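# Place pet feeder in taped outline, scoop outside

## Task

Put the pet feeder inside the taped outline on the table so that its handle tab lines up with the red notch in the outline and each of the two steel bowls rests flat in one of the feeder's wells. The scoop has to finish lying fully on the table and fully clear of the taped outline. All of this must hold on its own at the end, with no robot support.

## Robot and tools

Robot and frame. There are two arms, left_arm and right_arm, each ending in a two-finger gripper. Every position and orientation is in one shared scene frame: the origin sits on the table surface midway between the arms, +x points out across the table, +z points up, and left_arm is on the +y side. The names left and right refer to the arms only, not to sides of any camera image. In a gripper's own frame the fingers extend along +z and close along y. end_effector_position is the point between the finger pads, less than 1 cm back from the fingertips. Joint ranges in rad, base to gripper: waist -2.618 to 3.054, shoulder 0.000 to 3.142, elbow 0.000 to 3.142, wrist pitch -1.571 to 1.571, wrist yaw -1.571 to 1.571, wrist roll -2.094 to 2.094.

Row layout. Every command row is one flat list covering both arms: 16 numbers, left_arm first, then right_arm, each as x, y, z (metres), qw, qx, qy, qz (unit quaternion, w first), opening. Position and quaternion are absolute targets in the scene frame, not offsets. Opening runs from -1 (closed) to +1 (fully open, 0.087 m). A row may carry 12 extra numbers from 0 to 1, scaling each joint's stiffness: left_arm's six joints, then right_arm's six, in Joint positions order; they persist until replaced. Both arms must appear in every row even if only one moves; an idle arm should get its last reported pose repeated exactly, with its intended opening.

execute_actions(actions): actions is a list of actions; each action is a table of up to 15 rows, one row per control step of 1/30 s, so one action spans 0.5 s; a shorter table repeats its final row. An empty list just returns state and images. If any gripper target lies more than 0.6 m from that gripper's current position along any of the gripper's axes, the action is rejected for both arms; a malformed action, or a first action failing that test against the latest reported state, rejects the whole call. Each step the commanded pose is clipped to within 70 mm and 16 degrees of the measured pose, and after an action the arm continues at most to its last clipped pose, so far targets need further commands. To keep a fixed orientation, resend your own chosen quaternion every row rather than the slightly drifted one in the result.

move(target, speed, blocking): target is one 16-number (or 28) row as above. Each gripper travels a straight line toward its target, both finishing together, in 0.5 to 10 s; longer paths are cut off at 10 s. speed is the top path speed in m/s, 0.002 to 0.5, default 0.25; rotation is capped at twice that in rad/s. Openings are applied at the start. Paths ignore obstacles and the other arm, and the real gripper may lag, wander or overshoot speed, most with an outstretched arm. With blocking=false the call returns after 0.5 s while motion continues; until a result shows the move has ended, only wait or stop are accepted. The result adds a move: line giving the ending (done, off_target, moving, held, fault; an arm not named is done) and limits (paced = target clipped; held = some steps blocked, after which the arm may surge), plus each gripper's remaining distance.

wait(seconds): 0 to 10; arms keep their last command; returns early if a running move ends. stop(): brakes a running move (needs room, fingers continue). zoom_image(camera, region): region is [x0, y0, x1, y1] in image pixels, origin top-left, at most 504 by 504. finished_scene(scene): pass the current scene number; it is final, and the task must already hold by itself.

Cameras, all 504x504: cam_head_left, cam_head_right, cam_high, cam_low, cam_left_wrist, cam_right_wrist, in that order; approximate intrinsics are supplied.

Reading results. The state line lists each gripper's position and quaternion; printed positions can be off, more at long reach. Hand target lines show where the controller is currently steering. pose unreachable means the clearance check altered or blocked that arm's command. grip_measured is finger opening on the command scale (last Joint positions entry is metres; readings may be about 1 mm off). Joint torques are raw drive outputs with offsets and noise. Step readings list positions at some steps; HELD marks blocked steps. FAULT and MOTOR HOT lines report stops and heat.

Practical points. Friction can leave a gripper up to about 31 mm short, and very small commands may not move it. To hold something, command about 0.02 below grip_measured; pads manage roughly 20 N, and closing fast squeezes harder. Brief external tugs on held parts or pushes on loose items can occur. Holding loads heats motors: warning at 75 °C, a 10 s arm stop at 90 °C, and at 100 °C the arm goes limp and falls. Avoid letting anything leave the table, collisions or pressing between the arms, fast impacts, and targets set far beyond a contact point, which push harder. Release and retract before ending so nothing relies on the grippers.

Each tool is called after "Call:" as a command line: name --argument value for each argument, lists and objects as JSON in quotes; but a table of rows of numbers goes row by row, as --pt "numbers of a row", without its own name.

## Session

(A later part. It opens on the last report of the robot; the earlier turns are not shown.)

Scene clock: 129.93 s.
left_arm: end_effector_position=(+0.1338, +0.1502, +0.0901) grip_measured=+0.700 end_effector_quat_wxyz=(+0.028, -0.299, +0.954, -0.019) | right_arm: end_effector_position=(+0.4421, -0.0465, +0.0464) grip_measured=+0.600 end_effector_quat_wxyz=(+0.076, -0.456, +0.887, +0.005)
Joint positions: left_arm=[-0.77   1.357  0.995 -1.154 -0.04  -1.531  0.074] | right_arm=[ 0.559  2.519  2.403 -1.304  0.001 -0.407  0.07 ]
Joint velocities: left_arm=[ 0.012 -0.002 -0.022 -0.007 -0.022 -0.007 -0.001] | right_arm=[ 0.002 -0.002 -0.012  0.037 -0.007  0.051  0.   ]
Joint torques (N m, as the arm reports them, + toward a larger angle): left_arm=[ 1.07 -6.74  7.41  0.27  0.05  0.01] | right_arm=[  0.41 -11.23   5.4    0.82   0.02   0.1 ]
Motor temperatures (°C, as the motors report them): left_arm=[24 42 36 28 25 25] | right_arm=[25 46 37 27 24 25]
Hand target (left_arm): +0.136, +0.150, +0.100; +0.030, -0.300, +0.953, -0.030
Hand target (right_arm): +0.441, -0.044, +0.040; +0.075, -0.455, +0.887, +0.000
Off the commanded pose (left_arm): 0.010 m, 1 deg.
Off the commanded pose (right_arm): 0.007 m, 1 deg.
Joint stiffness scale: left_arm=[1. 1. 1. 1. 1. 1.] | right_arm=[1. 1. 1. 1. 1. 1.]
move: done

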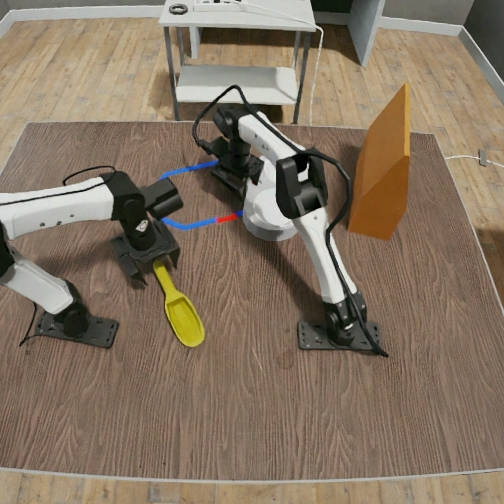

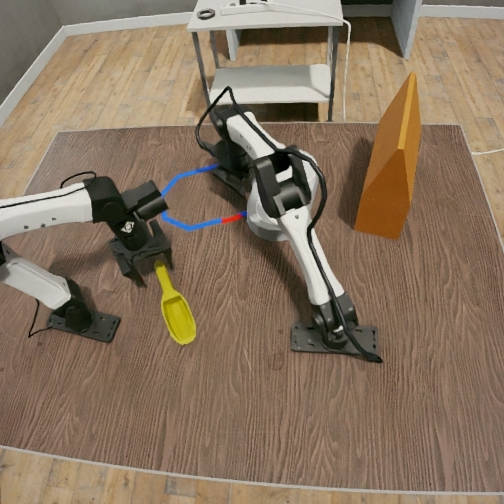

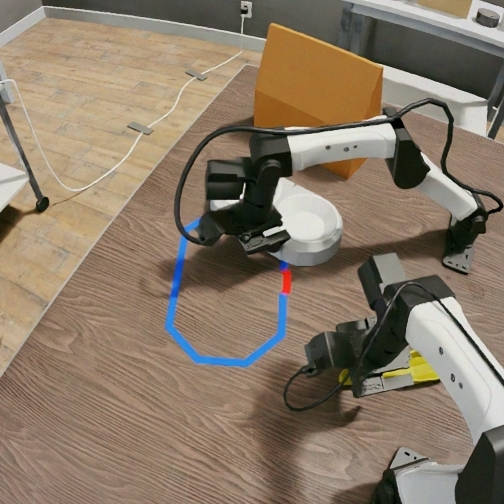

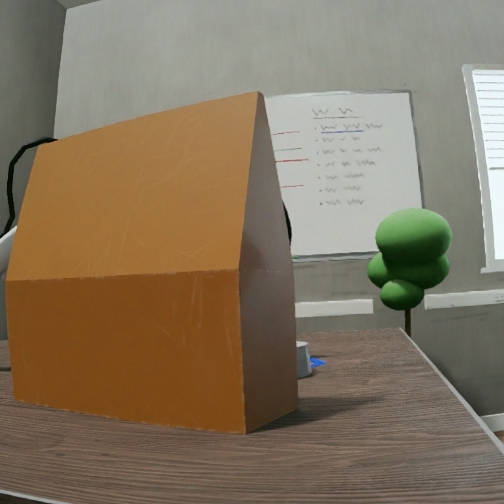

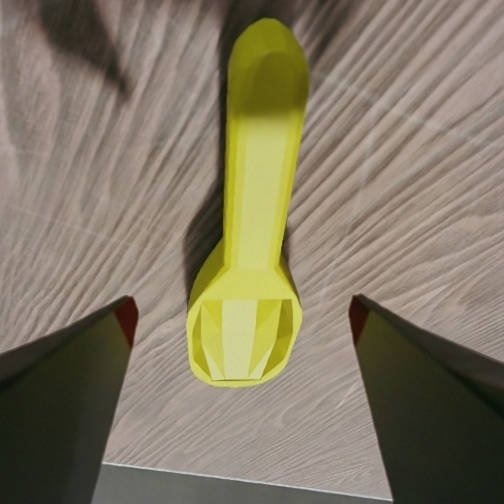

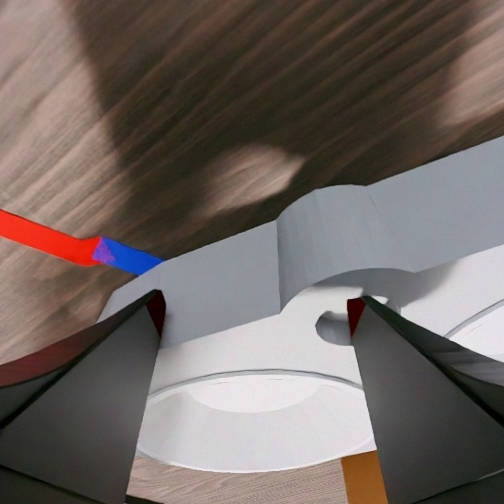

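Call:
move --target '[0.16,0.30,0.10,0,-0.15,0.989,0,1,0.436,-0.048,0.024,0.075,-0.455,0.887,0,0.6]' --speed 0.2

Scene clock: 144.53 s.
left_arm: end_effector_position=(+0.1635, +0.2950, +0.1000) grip_measured=+0.998 end_effector_quat_wxyz=(+0.005, -0.150, +0.989, -0.002) | right_arm: end_effector_position=(+0.4413, -0.0471, +0.0427) grip_measured=+0.600 end_effector_quat_wxyz=(+0.091, -0.457, +0.885, -0.003)
Joint positions: left_arm=[-0.089  1.22   0.934 -1.274  0.001 -0.544  0.087] | right_arm=[ 0.565  2.456  2.272 -1.205  0.018 -0.407  0.07 ]
Joint velocities: left_arm=[-0.007 -0.017 -0.012 -0.051  0.037 -0.007 -0.001] | right_arm=[ 0.012 -0.022 -0.017  0.022 -0.095  0.051  0.   ]
Joint torques (N m, as the arm reports them, + toward a larger angle): left_arm=[ 1.22 -5.35  4.76  0.26  0.13  0.02] | right_arm=[-0.02 -9.72  3.78  0.85 -0.2   0.13]
Motor temperatures (°C, as the motors report them): left_arm=[24 41 38 28 25 25] | right_arm=[25 49 35 28 24 25]
Hand target (left_arm): +0.157, +0.298, +0.100; -0.001, -0.150, +0.989, -0.003
Hand target (right_arm): +0.436, -0.048, +0.025; +0.075, -0.455, +0.887, +0.000
Off the commanded pose (left_arm): 0.006 m, 1 deg.
Off the commanded pose (right_arm): 0.019 m, 2 deg.
Joint stiffness scale: left_arm=[1. 1. 1. 1. 1. 1.] | right_arm=[1. 1. 1. 1. 1. 1.]
move: off_target (right_arm)

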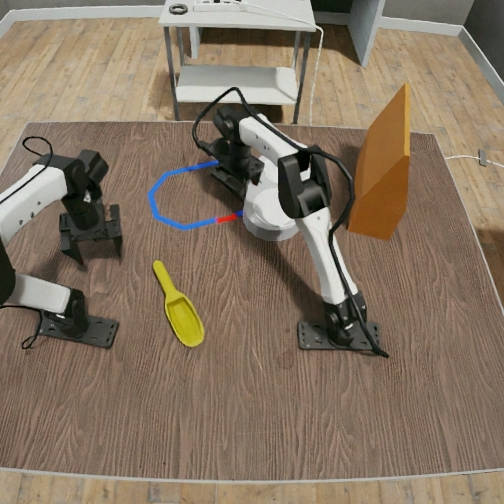

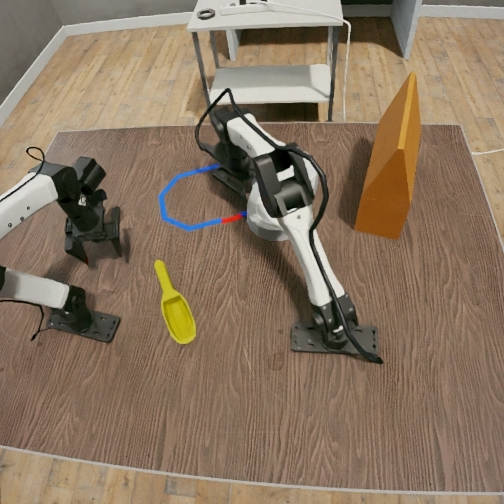

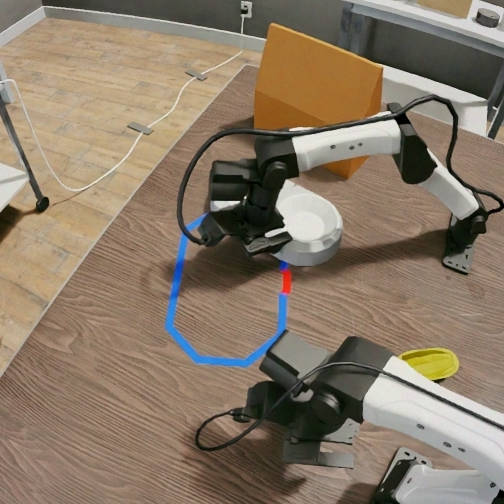

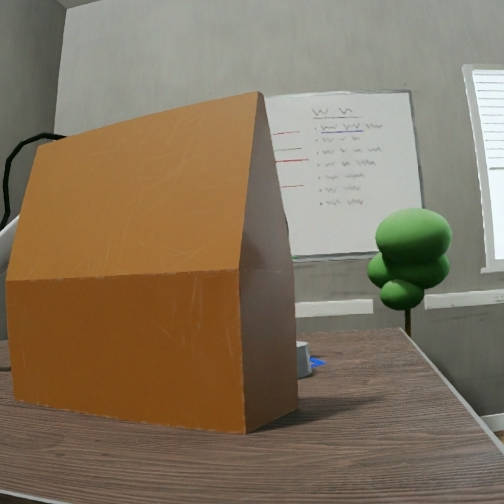

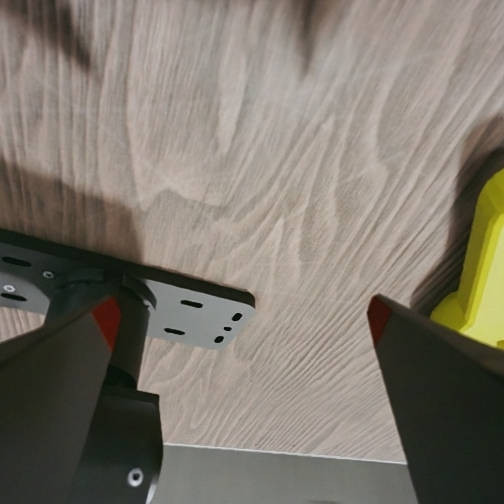

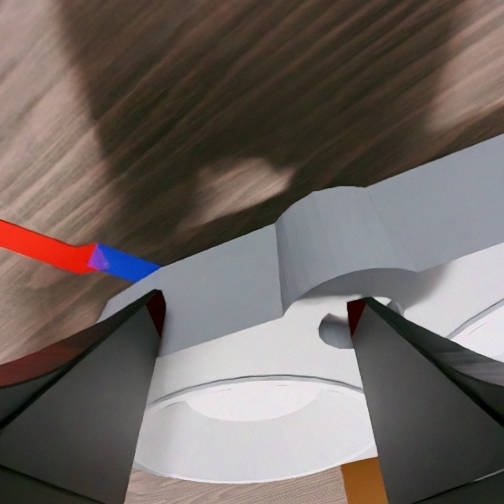

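Call:
move --target '[0.1635,0.295,0.10,0,-0.15,0.989,0,1,0.34,0.012,0.03,0.035,-0.984,0.174,-0.03,0.6]' --speed 0.18

Scene clock: 158.63 s.
left_arm: end_effector_position=(+0.1633, +0.2952, +0.1001) grip_measured=+0.998 end_effector_quat_wxyz=(+0.004, -0.149, +0.989, -0.003) | right_arm: end_effector_position=(+0.3554, +0.0135, +0.0443) grip_measured=+0.600 end_effector_quat_wxyz=(-0.054, +0.977, -0.201, +0.049)
Joint positions: left_arm=[-0.088  1.22   0.934 -1.275  0.001 -0.542  0.087] | right_arm=[ 0.835  2.088  1.628 -0.967  0.026 -1.92   0.07 ]
Joint velocities: left_arm=[ 0.007  0.007  0.007 -0.051  0.037 -0.007 -0.   ] | right_arm=[-0.002 -0.017  0.002 -0.007  0.037  0.037 -0.   ]
Joint torques (N m, as the arm reports them, + toward a larger angle): left_arm=[ 0.3  -2.64  6.3   0.38  0.02 -0.12] | right_arm=[ 1.07 -8.48  3.91  0.36 -0.36 -0.38]
Motor temperatures (°C, as the motors report them): left_arm=[24 40 38 28 25 25] | right_arm=[25 49 33 28 24 25]
Hand target (left_arm): +0.164, +0.295, +0.100; +0.000, -0.150, +0.989, +0.000
Hand target (right_arm): +0.339, +0.011, +0.031; -0.036, +0.984, -0.175, +0.028
Off the commanded pose (left_arm): 0.000 m, 1 deg.
Off the commanded pose (right_arm): 0.021 m, 4 deg.
Joint stiffness scale: left_arm=[1. 1. 1. 1. 1. 1.] | right_arm=[1. 1. 1. 1. 1. 1.]
move: off_target (right_arm)

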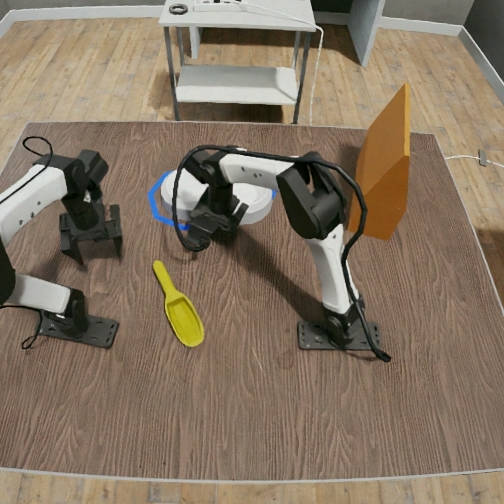

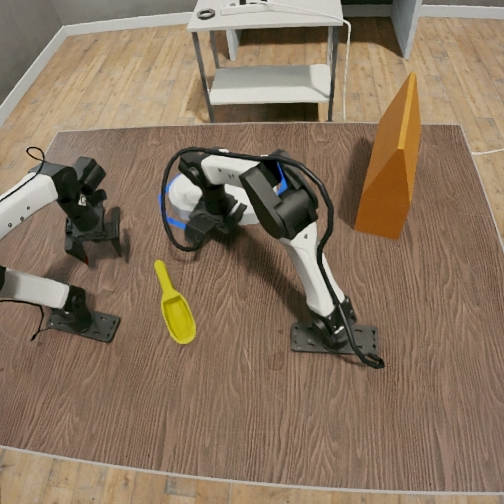

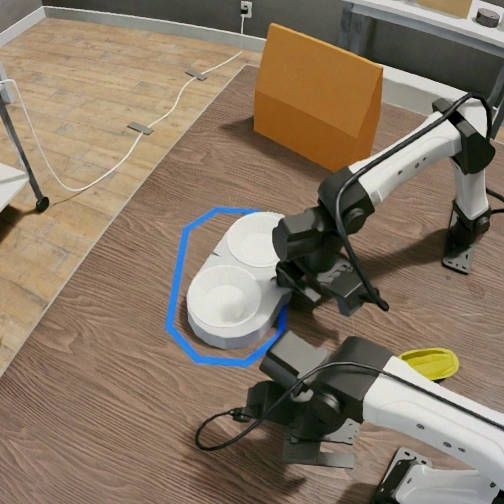

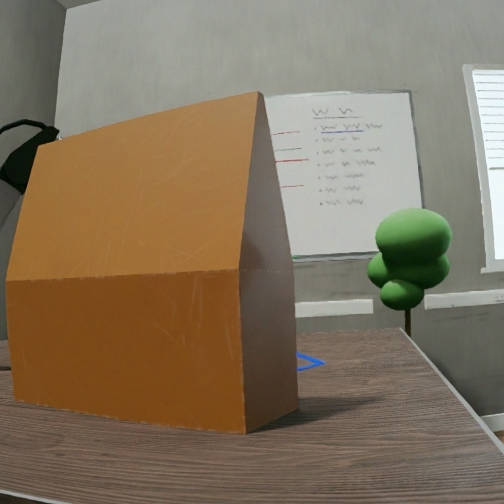

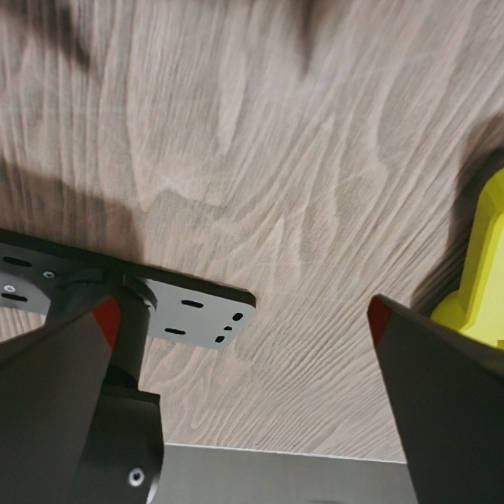

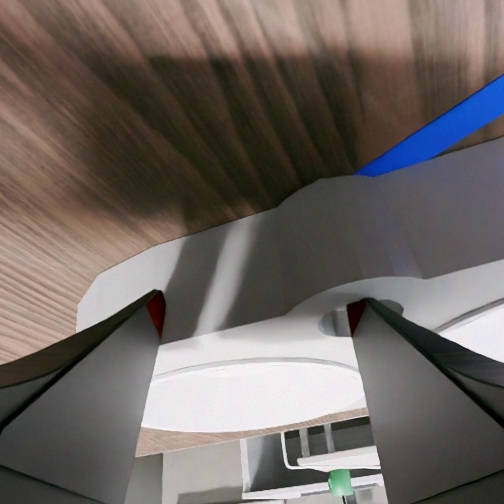

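Call:
execute_actions --actions '[]'

Call:
zoom_image --camera "cam_high" --region '[140,130,420,390]'

Scene clock: 187.83 s.
left_arm: end_effector_position=(+0.1633, +0.2952, +0.1001) grip_measured=+0.998 end_effector_quat_wxyz=(+0.004, -0.149, +0.989, -0.003) | right_arm: end_effector_position=(+0.3555, +0.0136, +0.0443) grip_measured=+0.600 end_effector_quat_wxyz=(-0.054, +0.977, -0.199, +0.049)
Joint positions: left_arm=[-0.088  1.22   0.934 -1.275  0.001 -0.542  0.087] | right_arm=[ 0.835  2.088  1.628 -0.967  0.026 -1.923  0.07 ]
Joint velocities: left_arm=[ 0.002  0.002  0.002  0.037 -0.022 -0.051 -0.001] | right_arm=[ 0.007 -0.007  0.007 -0.007 -0.051 -0.007  0.   ]
Joint torques (N m, as the arm reports them, + toward a larger angle): left_arm=[ 0.18 -2.58  6.27  0.4   0.08 -0.12] | right_arm=[ 0.96 -8.33  3.62  0.37 -0.45 -0.39]
Motor temperatures (°C, as the motors report them): left_arm=[24 38 38 27 25 25] | right_arm=[25 46 32 27 24 25]
Hand target (left_arm): +0.164, +0.295, +0.100; +0.000, -0.150, +0.989, +0.000
Hand target (right_arm): +0.339, +0.011, +0.031; -0.036, +0.984, -0.175, +0.028
Off the commanded pose (left_arm): 0.000 m, 1 deg.
Off the commanded pose (right_arm): 0.021 m, 4 deg.
Joint stiffness scale: left_arm=[1. 1. 1. 1. 1. 1.] | right_arm=[1. 1. 1. 1. 1. 1.]

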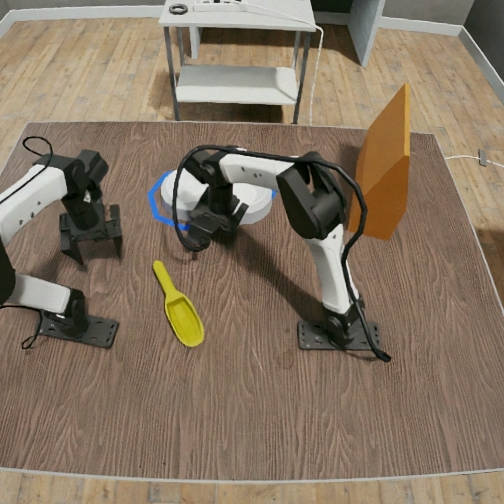

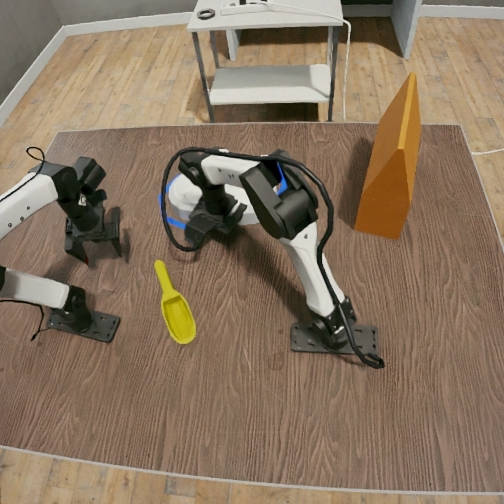

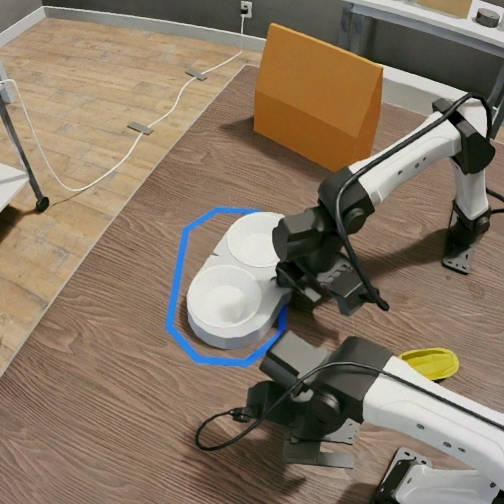

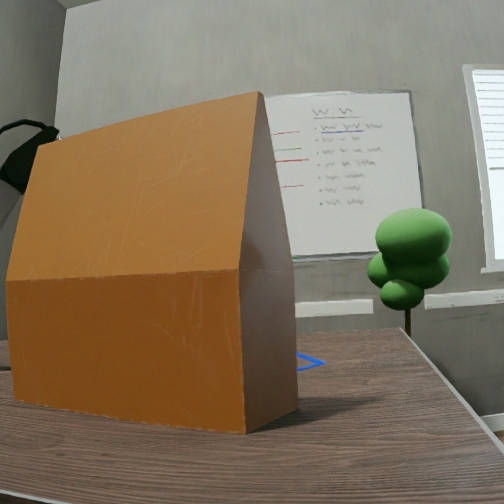

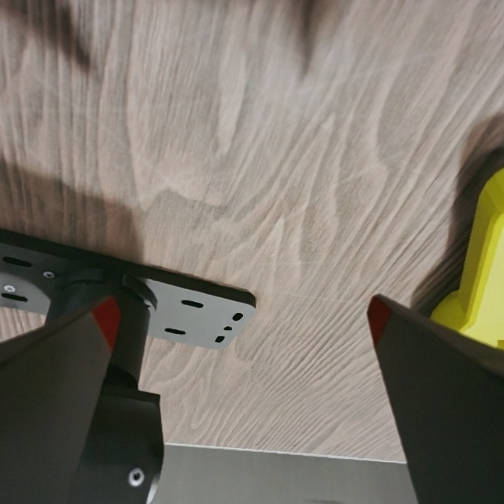

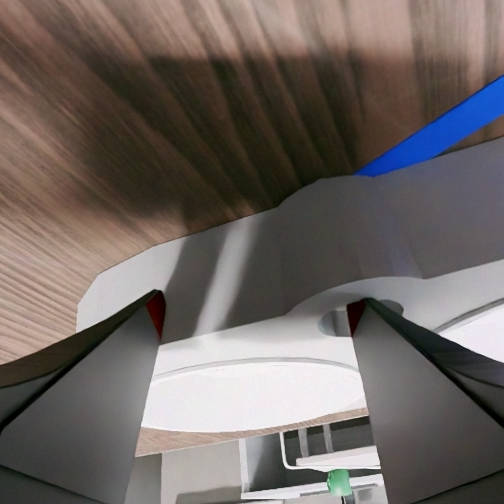

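Region (140, 130, 420, 390) of cam_high's 504x504 image, scaled by 1.800, with more detail than that image has; it fills the top 468 rows of this view, and the rest is white.

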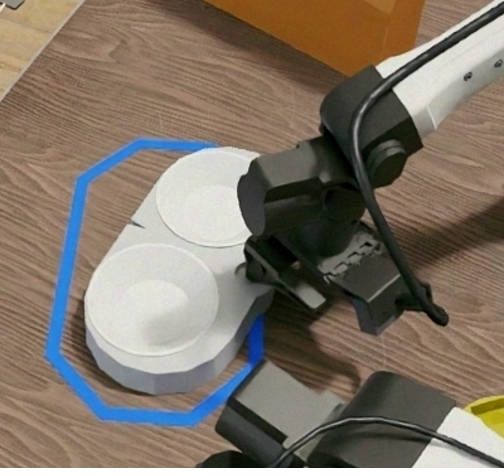

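Call:
move --target '[0.1635,0.295,0.10,0,-0.15,0.989,0,1, 0.35,0.012,0.11,0.035,-0.98,0.2,-0.03,0.6]' --speed 0.15

Call:
move --target '[0.1635,0.295,0.10,0,-0.15,0.989,0,1, 0.27,-0.08,0.11,0,-0.148,0.989,0,-1]' --speed 0.4

Call:
move --target '[0.1635,0.295,0.10,0,-0.15,0.989,0,1, 0.30,-0.06,0.02,0,-0.148,0.989,0,-1]' --speed 0.15

Scene clock: 201.10 s.
left_arm: end_effector_position=(+0.1633, +0.2952, +0.1001) grip_measured=+0.998 end_effector_quat_wxyz=(+0.004, -0.149, +0.989, -0.003) | right_arm: end_effector_position=(+0.3497, +0.0073, +0.1055) grip_measured=+0.600 end_effector_quat_wxyz=(-0.029, +0.979, -0.201, +0.033)
Joint positions: left_arm=[-0.088  1.22   0.934 -1.275  0.001 -0.542  0.087] | right_arm=[ 0.835  2.088  1.882 -1.28   0.026 -1.919  0.07 ]
Joint velocities: left_arm=[ 0.002 -0.017 -0.012  0.007 -0.022 -0.007  0.   ] | right_arm=[-0.017 -0.022 -0.017  0.022 -0.022  0.022 -0.   ]
Joint torques (N m, as the arm reports them, + toward a larger angle): left_arm=[ 0.21 -2.51  6.17  0.37  0.04 -0.09] | right_arm=[-0.04 -7.87  9.29  0.18 -0.31 -0.08]
Motor temperatures (°C, as the motors report them): left_arm=[24 37 39 27 25 25] | right_arm=[25 45 31 27 24 25]
Hand target (left_arm): +0.164, +0.295, +0.100; +0.000, -0.150, +0.989, -0.000
Hand target (right_arm): +0.350, +0.011, +0.110; -0.035, +0.979, -0.200, +0.030
Off the commanded pose (left_arm): 0.000 m, 1 deg.
Off the commanded pose (right_arm): 0.006 m, 1 deg.
Joint stiffness scale: left_arm=[1. 1. 1. 1. 1. 1.] | right_arm=[1. 1. 1. 1. 1. 1.]
move: done

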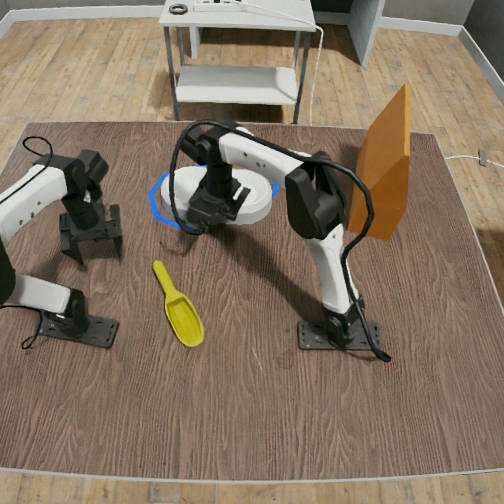

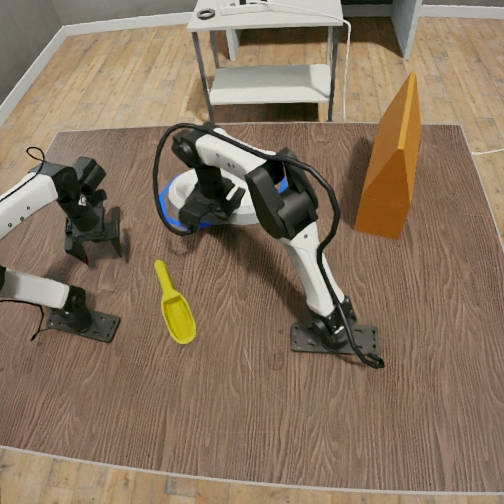

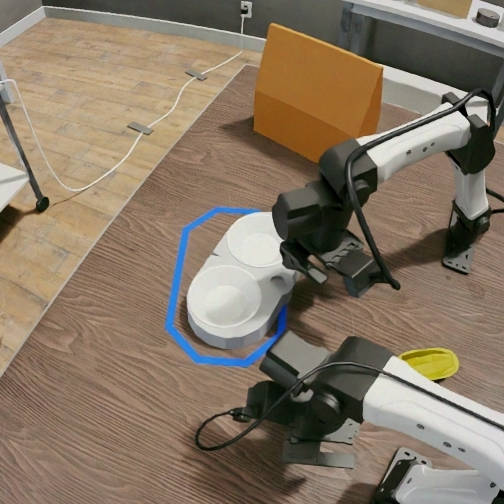

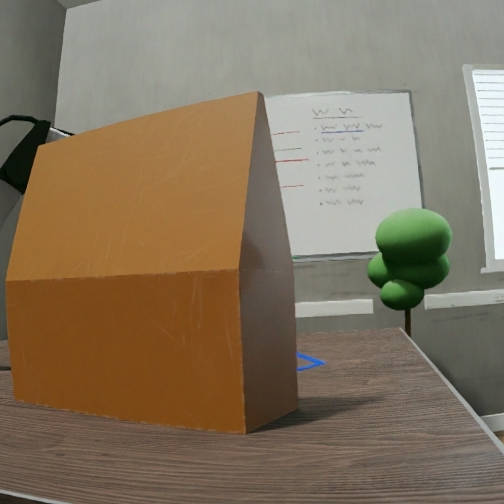

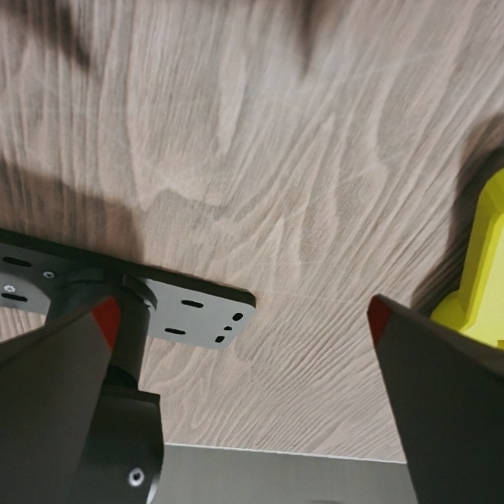

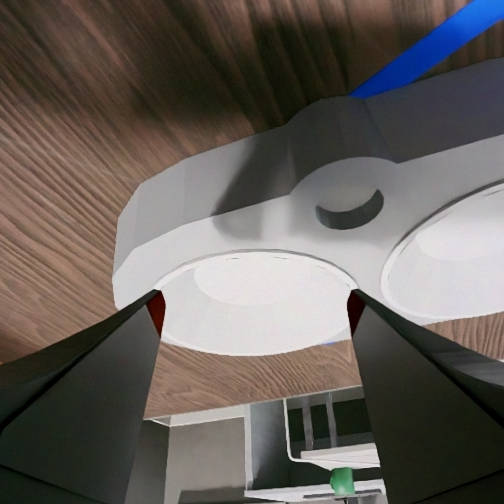

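Scene clock: 204.80 s.
left_arm: end_effector_position=(+0.1633, +0.2952, +0.1001) grip_measured=+0.998 end_effector_quat_wxyz=(+0.004, -0.149, +0.989, -0.003) | right_arm: end_effector_position=(+0.2729, -0.0811, +0.1056) grip_measured=-1.000 end_effector_quat_wxyz=(-0.007, -0.157, +0.987, -0.012)
Joint positions: left_arm=[-0.088  1.22   0.934 -1.275  0.001 -0.542  0.087] | right_arm=[ 0.654  1.949  1.691 -1.336  0.015  0.322  0.   ]
Joint velocities: left_arm=[-0.002  0.002  0.012 -0.037 -0.051 -0.066  0.001] | right_arm=[ 0.007  0.002 -0.002  0.081 -0.022 -0.007  0.   ]
Joint torques (N m, as the arm reports them, + toward a larger angle): left_arm=[ 0.25 -2.67  6.16  0.4   0.08 -0.08] | right_arm=[-0.26 -9.07  5.11  0.4  -0.22  0.08]
Motor temperatures (°C, as the motors report them): left_arm=[24 37 39 27 25 25] | right_arm=[25 46 32 27 24 25]
Hand target (left_arm): +0.164, +0.295, +0.100; +0.000, -0.150, +0.989, -0.000
Hand target (right_arm): +0.272, -0.081, +0.109; +0.001, -0.148, +0.989, -0.003
Off the commanded pose (left_arm): 0.000 m, 1 deg.
Off the commanded pose (right_arm): 0.005 m, 2 deg.
Joint stiffness scale: left_arm=[1. 1. 1. 1. 1. 1.] | right_arm=[1. 1. 1. 1. 1. 1.]
move: done

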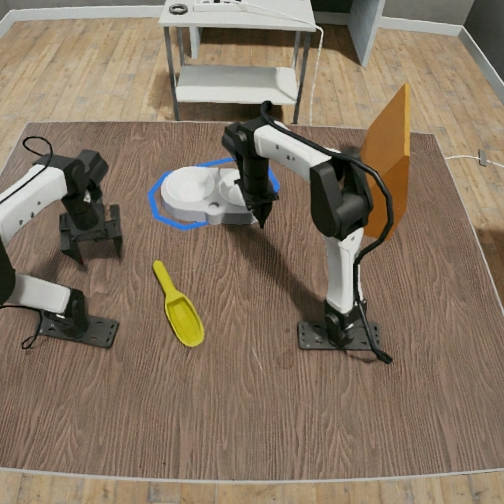

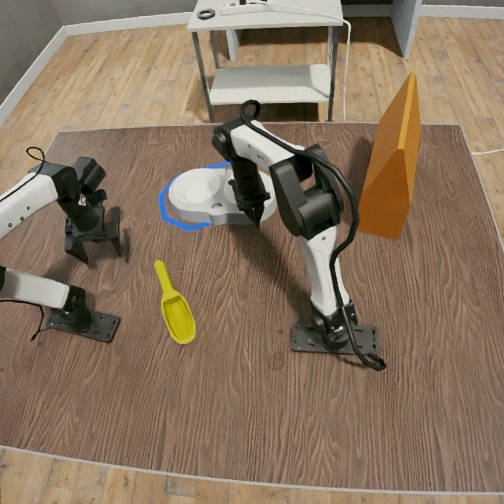

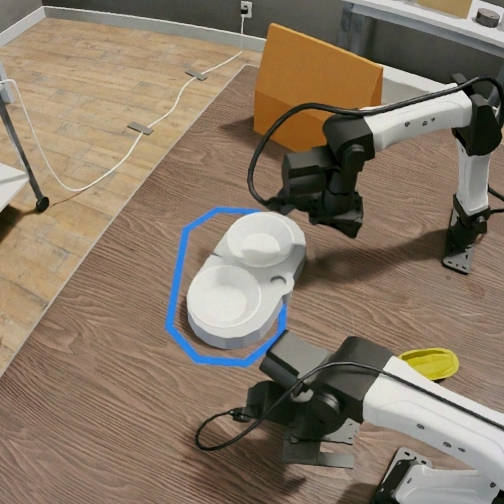

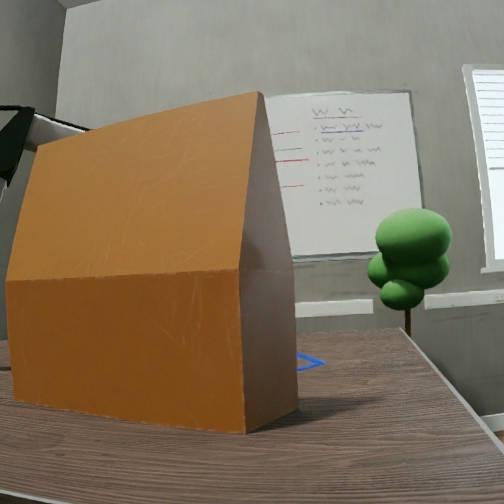

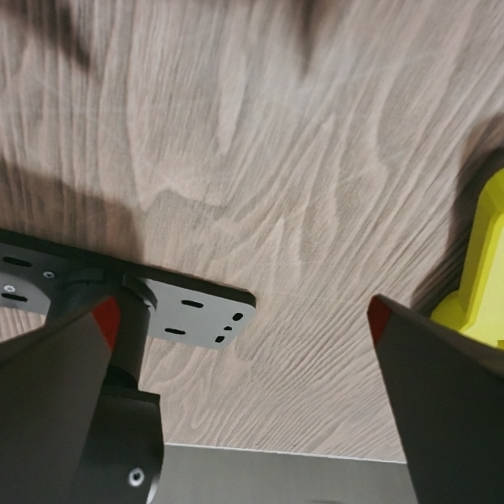

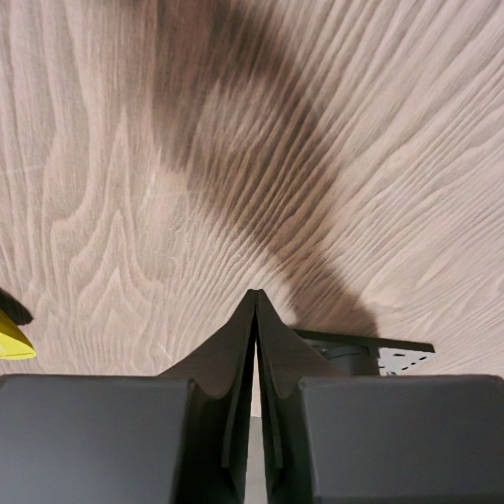

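Scene clock: 206.00 s.
left_arm: end_effector_position=(+0.1633, +0.2952, +0.1001) grip_measured=+0.998 end_effector_quat_wxyz=(+0.004, -0.149, +0.989, -0.003) | right_arm: end_effector_position=(+0.3007, -0.0591, +0.0250) grip_measured=-1.000 end_effector_quat_wxyz=(+0.002, -0.155, +0.988, -0.004)
Joint positions: left_arm=[-0.088  1.22   0.934 -1.275  0.001 -0.542  0.087] | right_arm=[ 0.654  2.109  1.606 -1.067  0.01   0.325  0.   ]
Joint velocities: left_arm=[-0.007  0.007 -0.002  0.007 -0.007 -0.051  0.   ] | right_arm=[ 0.002  0.007 -0.007  0.022 -0.022 -0.037  0.   ]
Joint torques (N m, as the arm reports them, + toward a larger angle): left_arm=[ 0.2  -2.68  6.17  0.41  0.08 -0.11] | right_arm=[-0.32 -8.35  5.11  0.49 -0.2   0.1 ]
Motor temperatures (°C, as the motors report them): left_arm=[24 37 39 27 25 25] | right_arm=[25 45 32 27 24 25]
Hand target (left_arm): +0.164, +0.295, +0.100; +0.000, -0.150, +0.989, -0.000
Hand target (right_arm): +0.300, -0.059, +0.020; -0.001, -0.148, +0.989, -0.000
Off the commanded pose (left_arm): 0.000 m, 1 deg.
Off the commanded pose (right_arm): 0.005 m, 1 deg.
Joint stiffness scale: left_arm=[1. 1. 1. 1. 1. 1.] | right_arm=[1. 1. 1. 1. 1. 1.]
move: done

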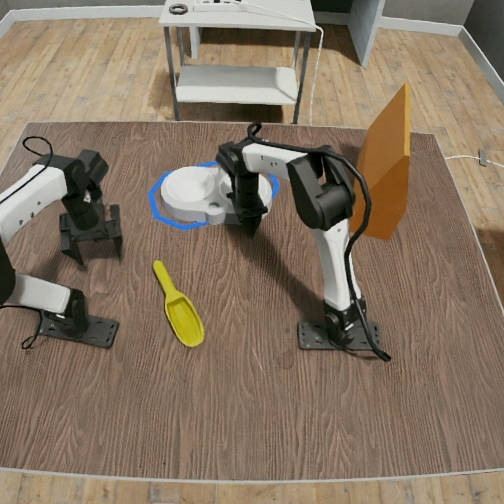

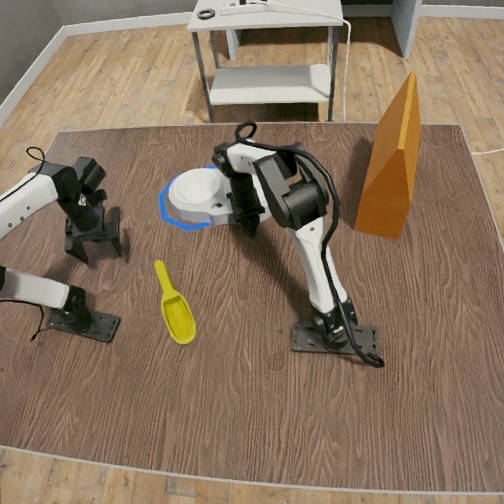

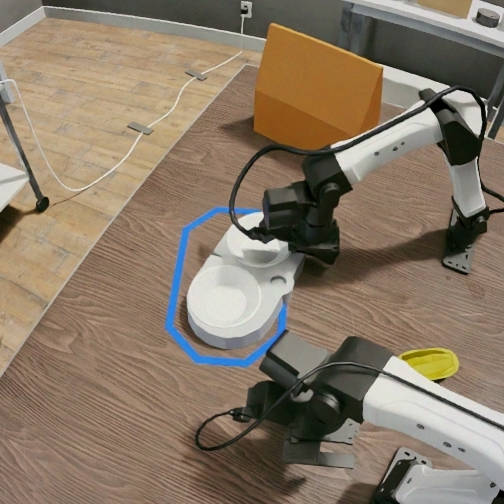

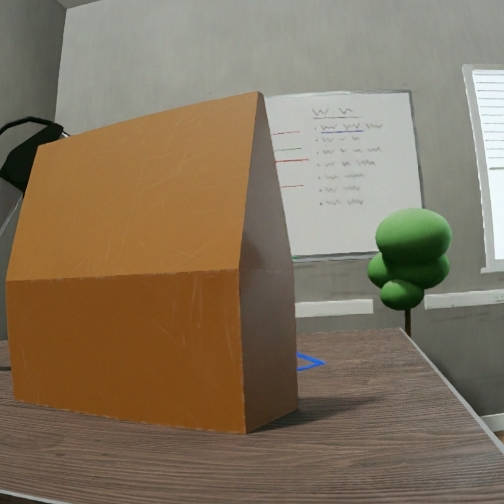

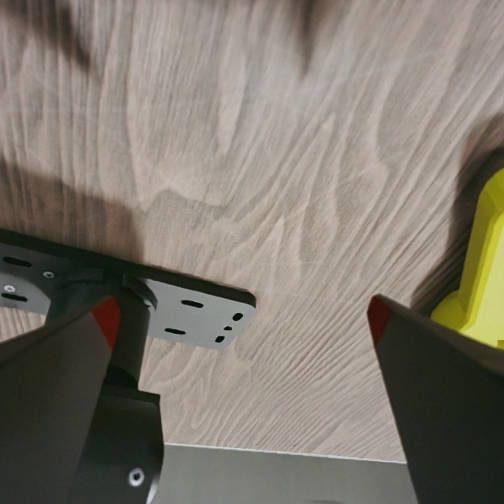

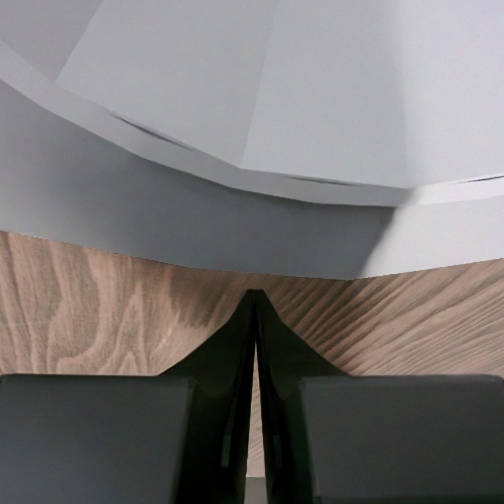

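Call:
move --target '[0.1635,0.295,0.10,0,-0.15,0.989,0,1, 0.385,-0.055,0.022,0,-0.148,0.989,0,-1]' --speed 0.05

Call:
zoom_image --camera "cam_high" --region '[140,130,420,390]'

Scene clock: 215.80 s.
left_arm: end_effector_position=(+0.1633, +0.2952, +0.1001) grip_measured=+0.998 end_effector_quat_wxyz=(+0.004, -0.149, +0.989, -0.003) | right_arm: end_effector_position=(+0.3793, -0.0544, +0.0219) grip_measured=-1.000 end_effector_quat_wxyz=(-0.001, -0.147, +0.989, -0.005)
Joint positions: left_arm=[-0.088  1.22   0.934 -1.275  0.001 -0.542  0.087] | right_arm=[ 0.56   2.412  2.1   -1.264  0.009  0.247  0.   ]
Joint velocities: left_arm=[ 0.012 -0.002 -0.012  0.007  0.007 -0.037 -0.001] | right_arm=[-0.002  0.017  0.012 -0.007 -0.022 -0.066  0.   ]
Joint torques (N m, as the arm reports them, + toward a larger angle): left_arm=[ 0.19 -2.63  6.16  0.39  0.1  -0.11] | right_arm=[-0.55 -9.63  9.2   0.28 -0.11 -0.14]
Motor temperatures (°C, as the motors report them): left_arm=[24 37 39 27 25 25] | right_arm=[25 45 32 27 24 25]
Hand target (left_arm): +0.164, +0.295, +0.100; +0.000, -0.150, +0.989, -0.000
Hand target (right_arm): +0.385, -0.055, +0.022; +0.001, -0.148, +0.989, -0.001
Off the commanded pose (left_arm): 0.000 m, 1 deg.
Off the commanded pose (right_arm): 0.006 m, 1 deg.
Joint stiffness scale: left_arm=[1. 1. 1. 1. 1. 1.] | right_arm=[1. 1. 1. 1. 1. 1.]
move: done

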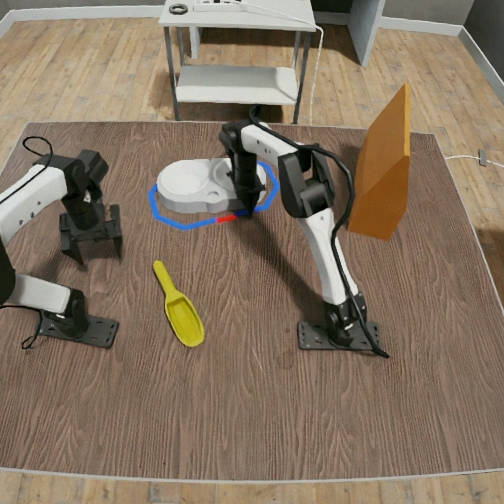

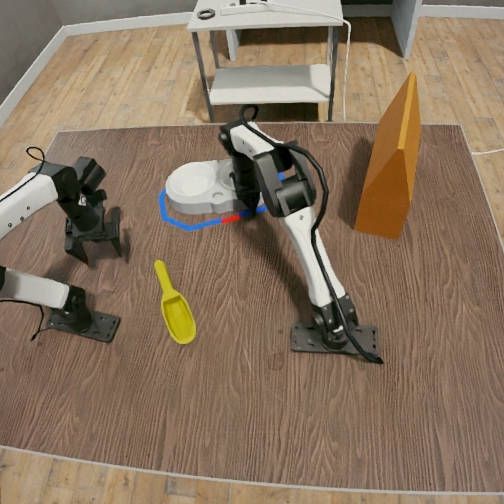

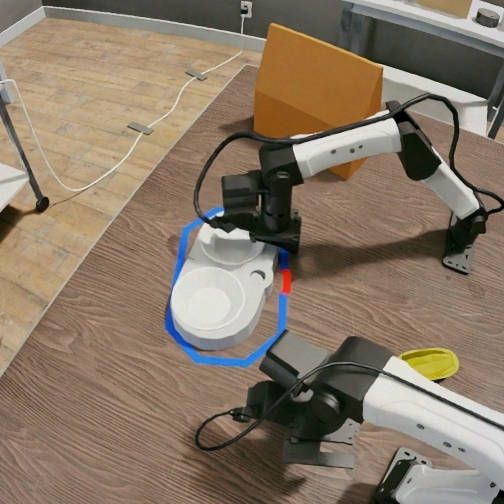

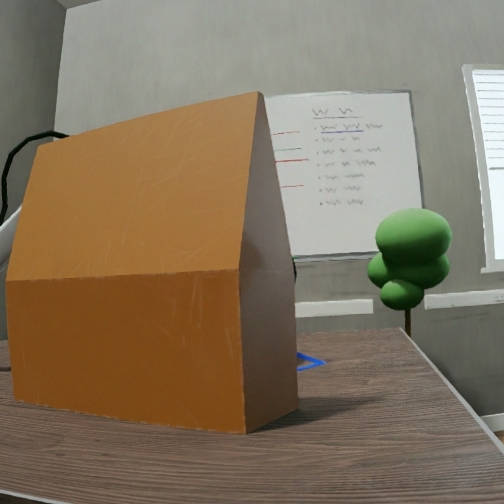

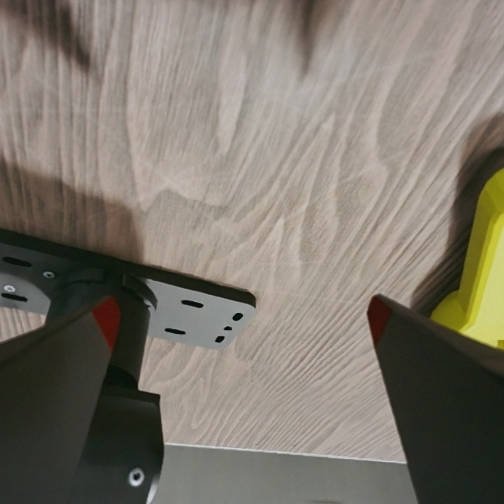

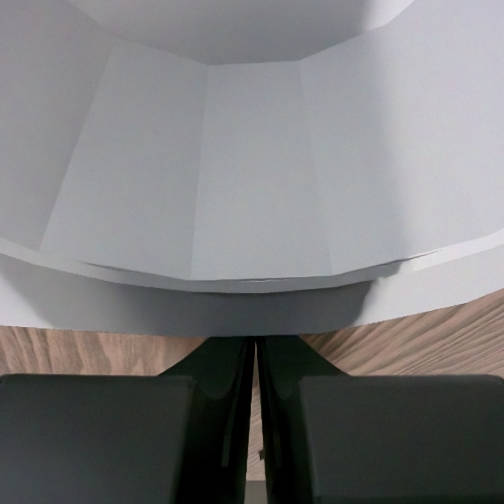

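Region (140, 130, 420, 390) of cam_high's 504x504 image, scaled by 1.800, with more detail than that image has; it fills the top 468 rows of this view, and the rest is white.

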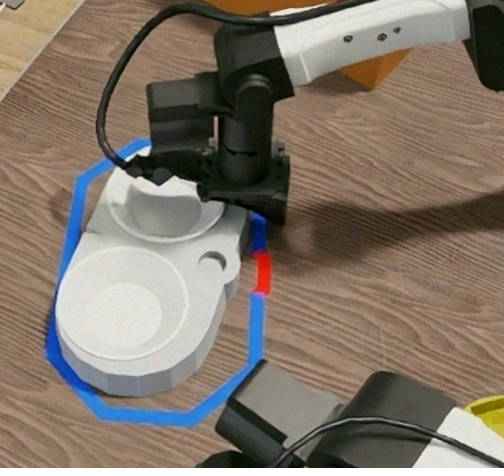

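Call:
move --target '[0.54,0.24,0.10,0.213,0.152,0.964,-0.034,-1, 0.385,-0.055,0.022,0,-0.148,0.989,0,-1]' --speed 0.3

Call:
zoom_image --camera "cam_head_left" --region '[100,110,330,280]'

Scene clock: 233.43 s.
left_arm: end_effector_position=(+0.5400, +0.2424, +0.1070) grip_measured=-1.000 end_effector_quat_wxyz=(+0.222, +0.152, +0.963, -0.034) | right_arm: end_effector_position=(+0.3788, -0.0548, +0.0216) grip_measured=-1.000 end_effector_quat_wxyz=(-0.002, -0.148, +0.989, -0.006)
Joint positions: left_arm=[-0.048  2.364  2.327 -1.083  0.046  0.1    0.   ] | right_arm=[ 0.56   2.413  2.1   -1.267  0.009  0.245  0.   ]
Joint velocities: left_arm=[-0.007  0.012 -0.007 -0.007 -0.022 -0.037  0.   ] | right_arm=[-0.022 -0.012 -0.007 -0.066  0.007  0.066  0.   ]
Joint torques (N m, as the arm reports them, + toward a larger angle): left_arm=[  1.   -13.3    8.09   1.19   0.22   0.03] | right_arm=[-0.37 -9.59  9.15  0.19 -0.24 -0.18]
Motor temperatures (°C, as the motors report them): left_arm=[24 37 39 27 25 25] | right_arm=[25 47 35 27 24 25]
Hand target (left_arm): +0.541, +0.246, +0.101; +0.214, +0.153, +0.964, -0.035
Hand target (right_arm): +0.385, -0.055, +0.022; +0.000, -0.148, +0.989, -0.000
Off the commanded pose (left_arm): 0.007 m, 1 deg.
Off the commanded pose (right_arm): 0.006 m, 1 deg.
Joint stiffness scale: left_arm=[1. 1. 1. 1. 1. 1.] | right_arm=[1. 1. 1. 1. 1. 1.]
move: done

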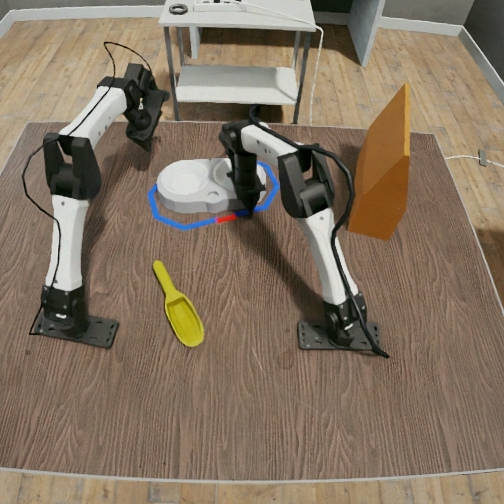

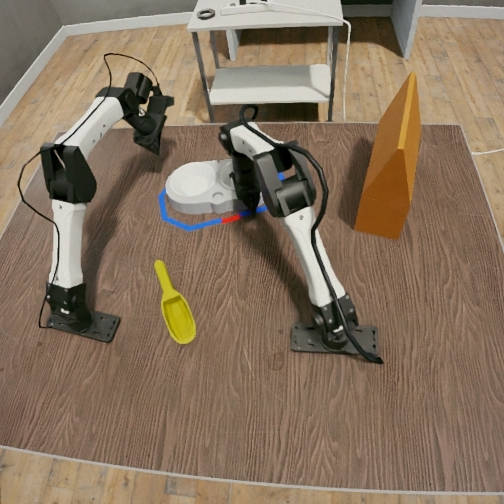

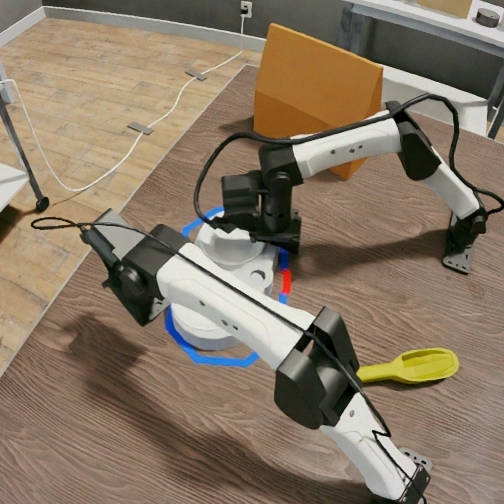

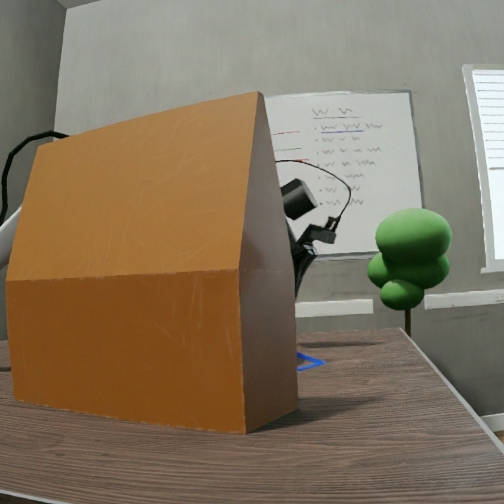

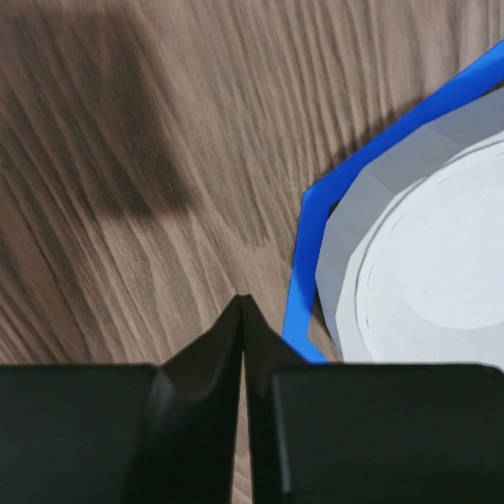

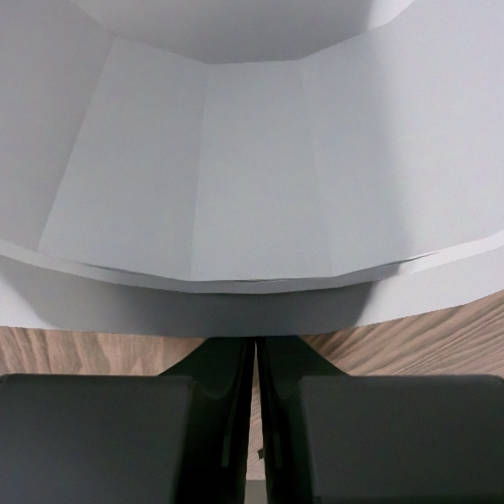

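Region (100, 110, 330, 280) of cam_head_left's 504x504 image, scaled by 2.191, with more detail than that image has; it fills the top 373 rows of this view, and the rest is white.

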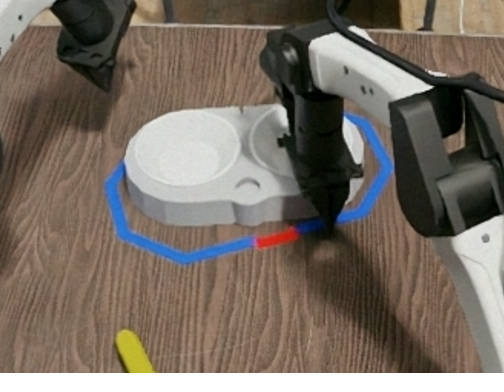

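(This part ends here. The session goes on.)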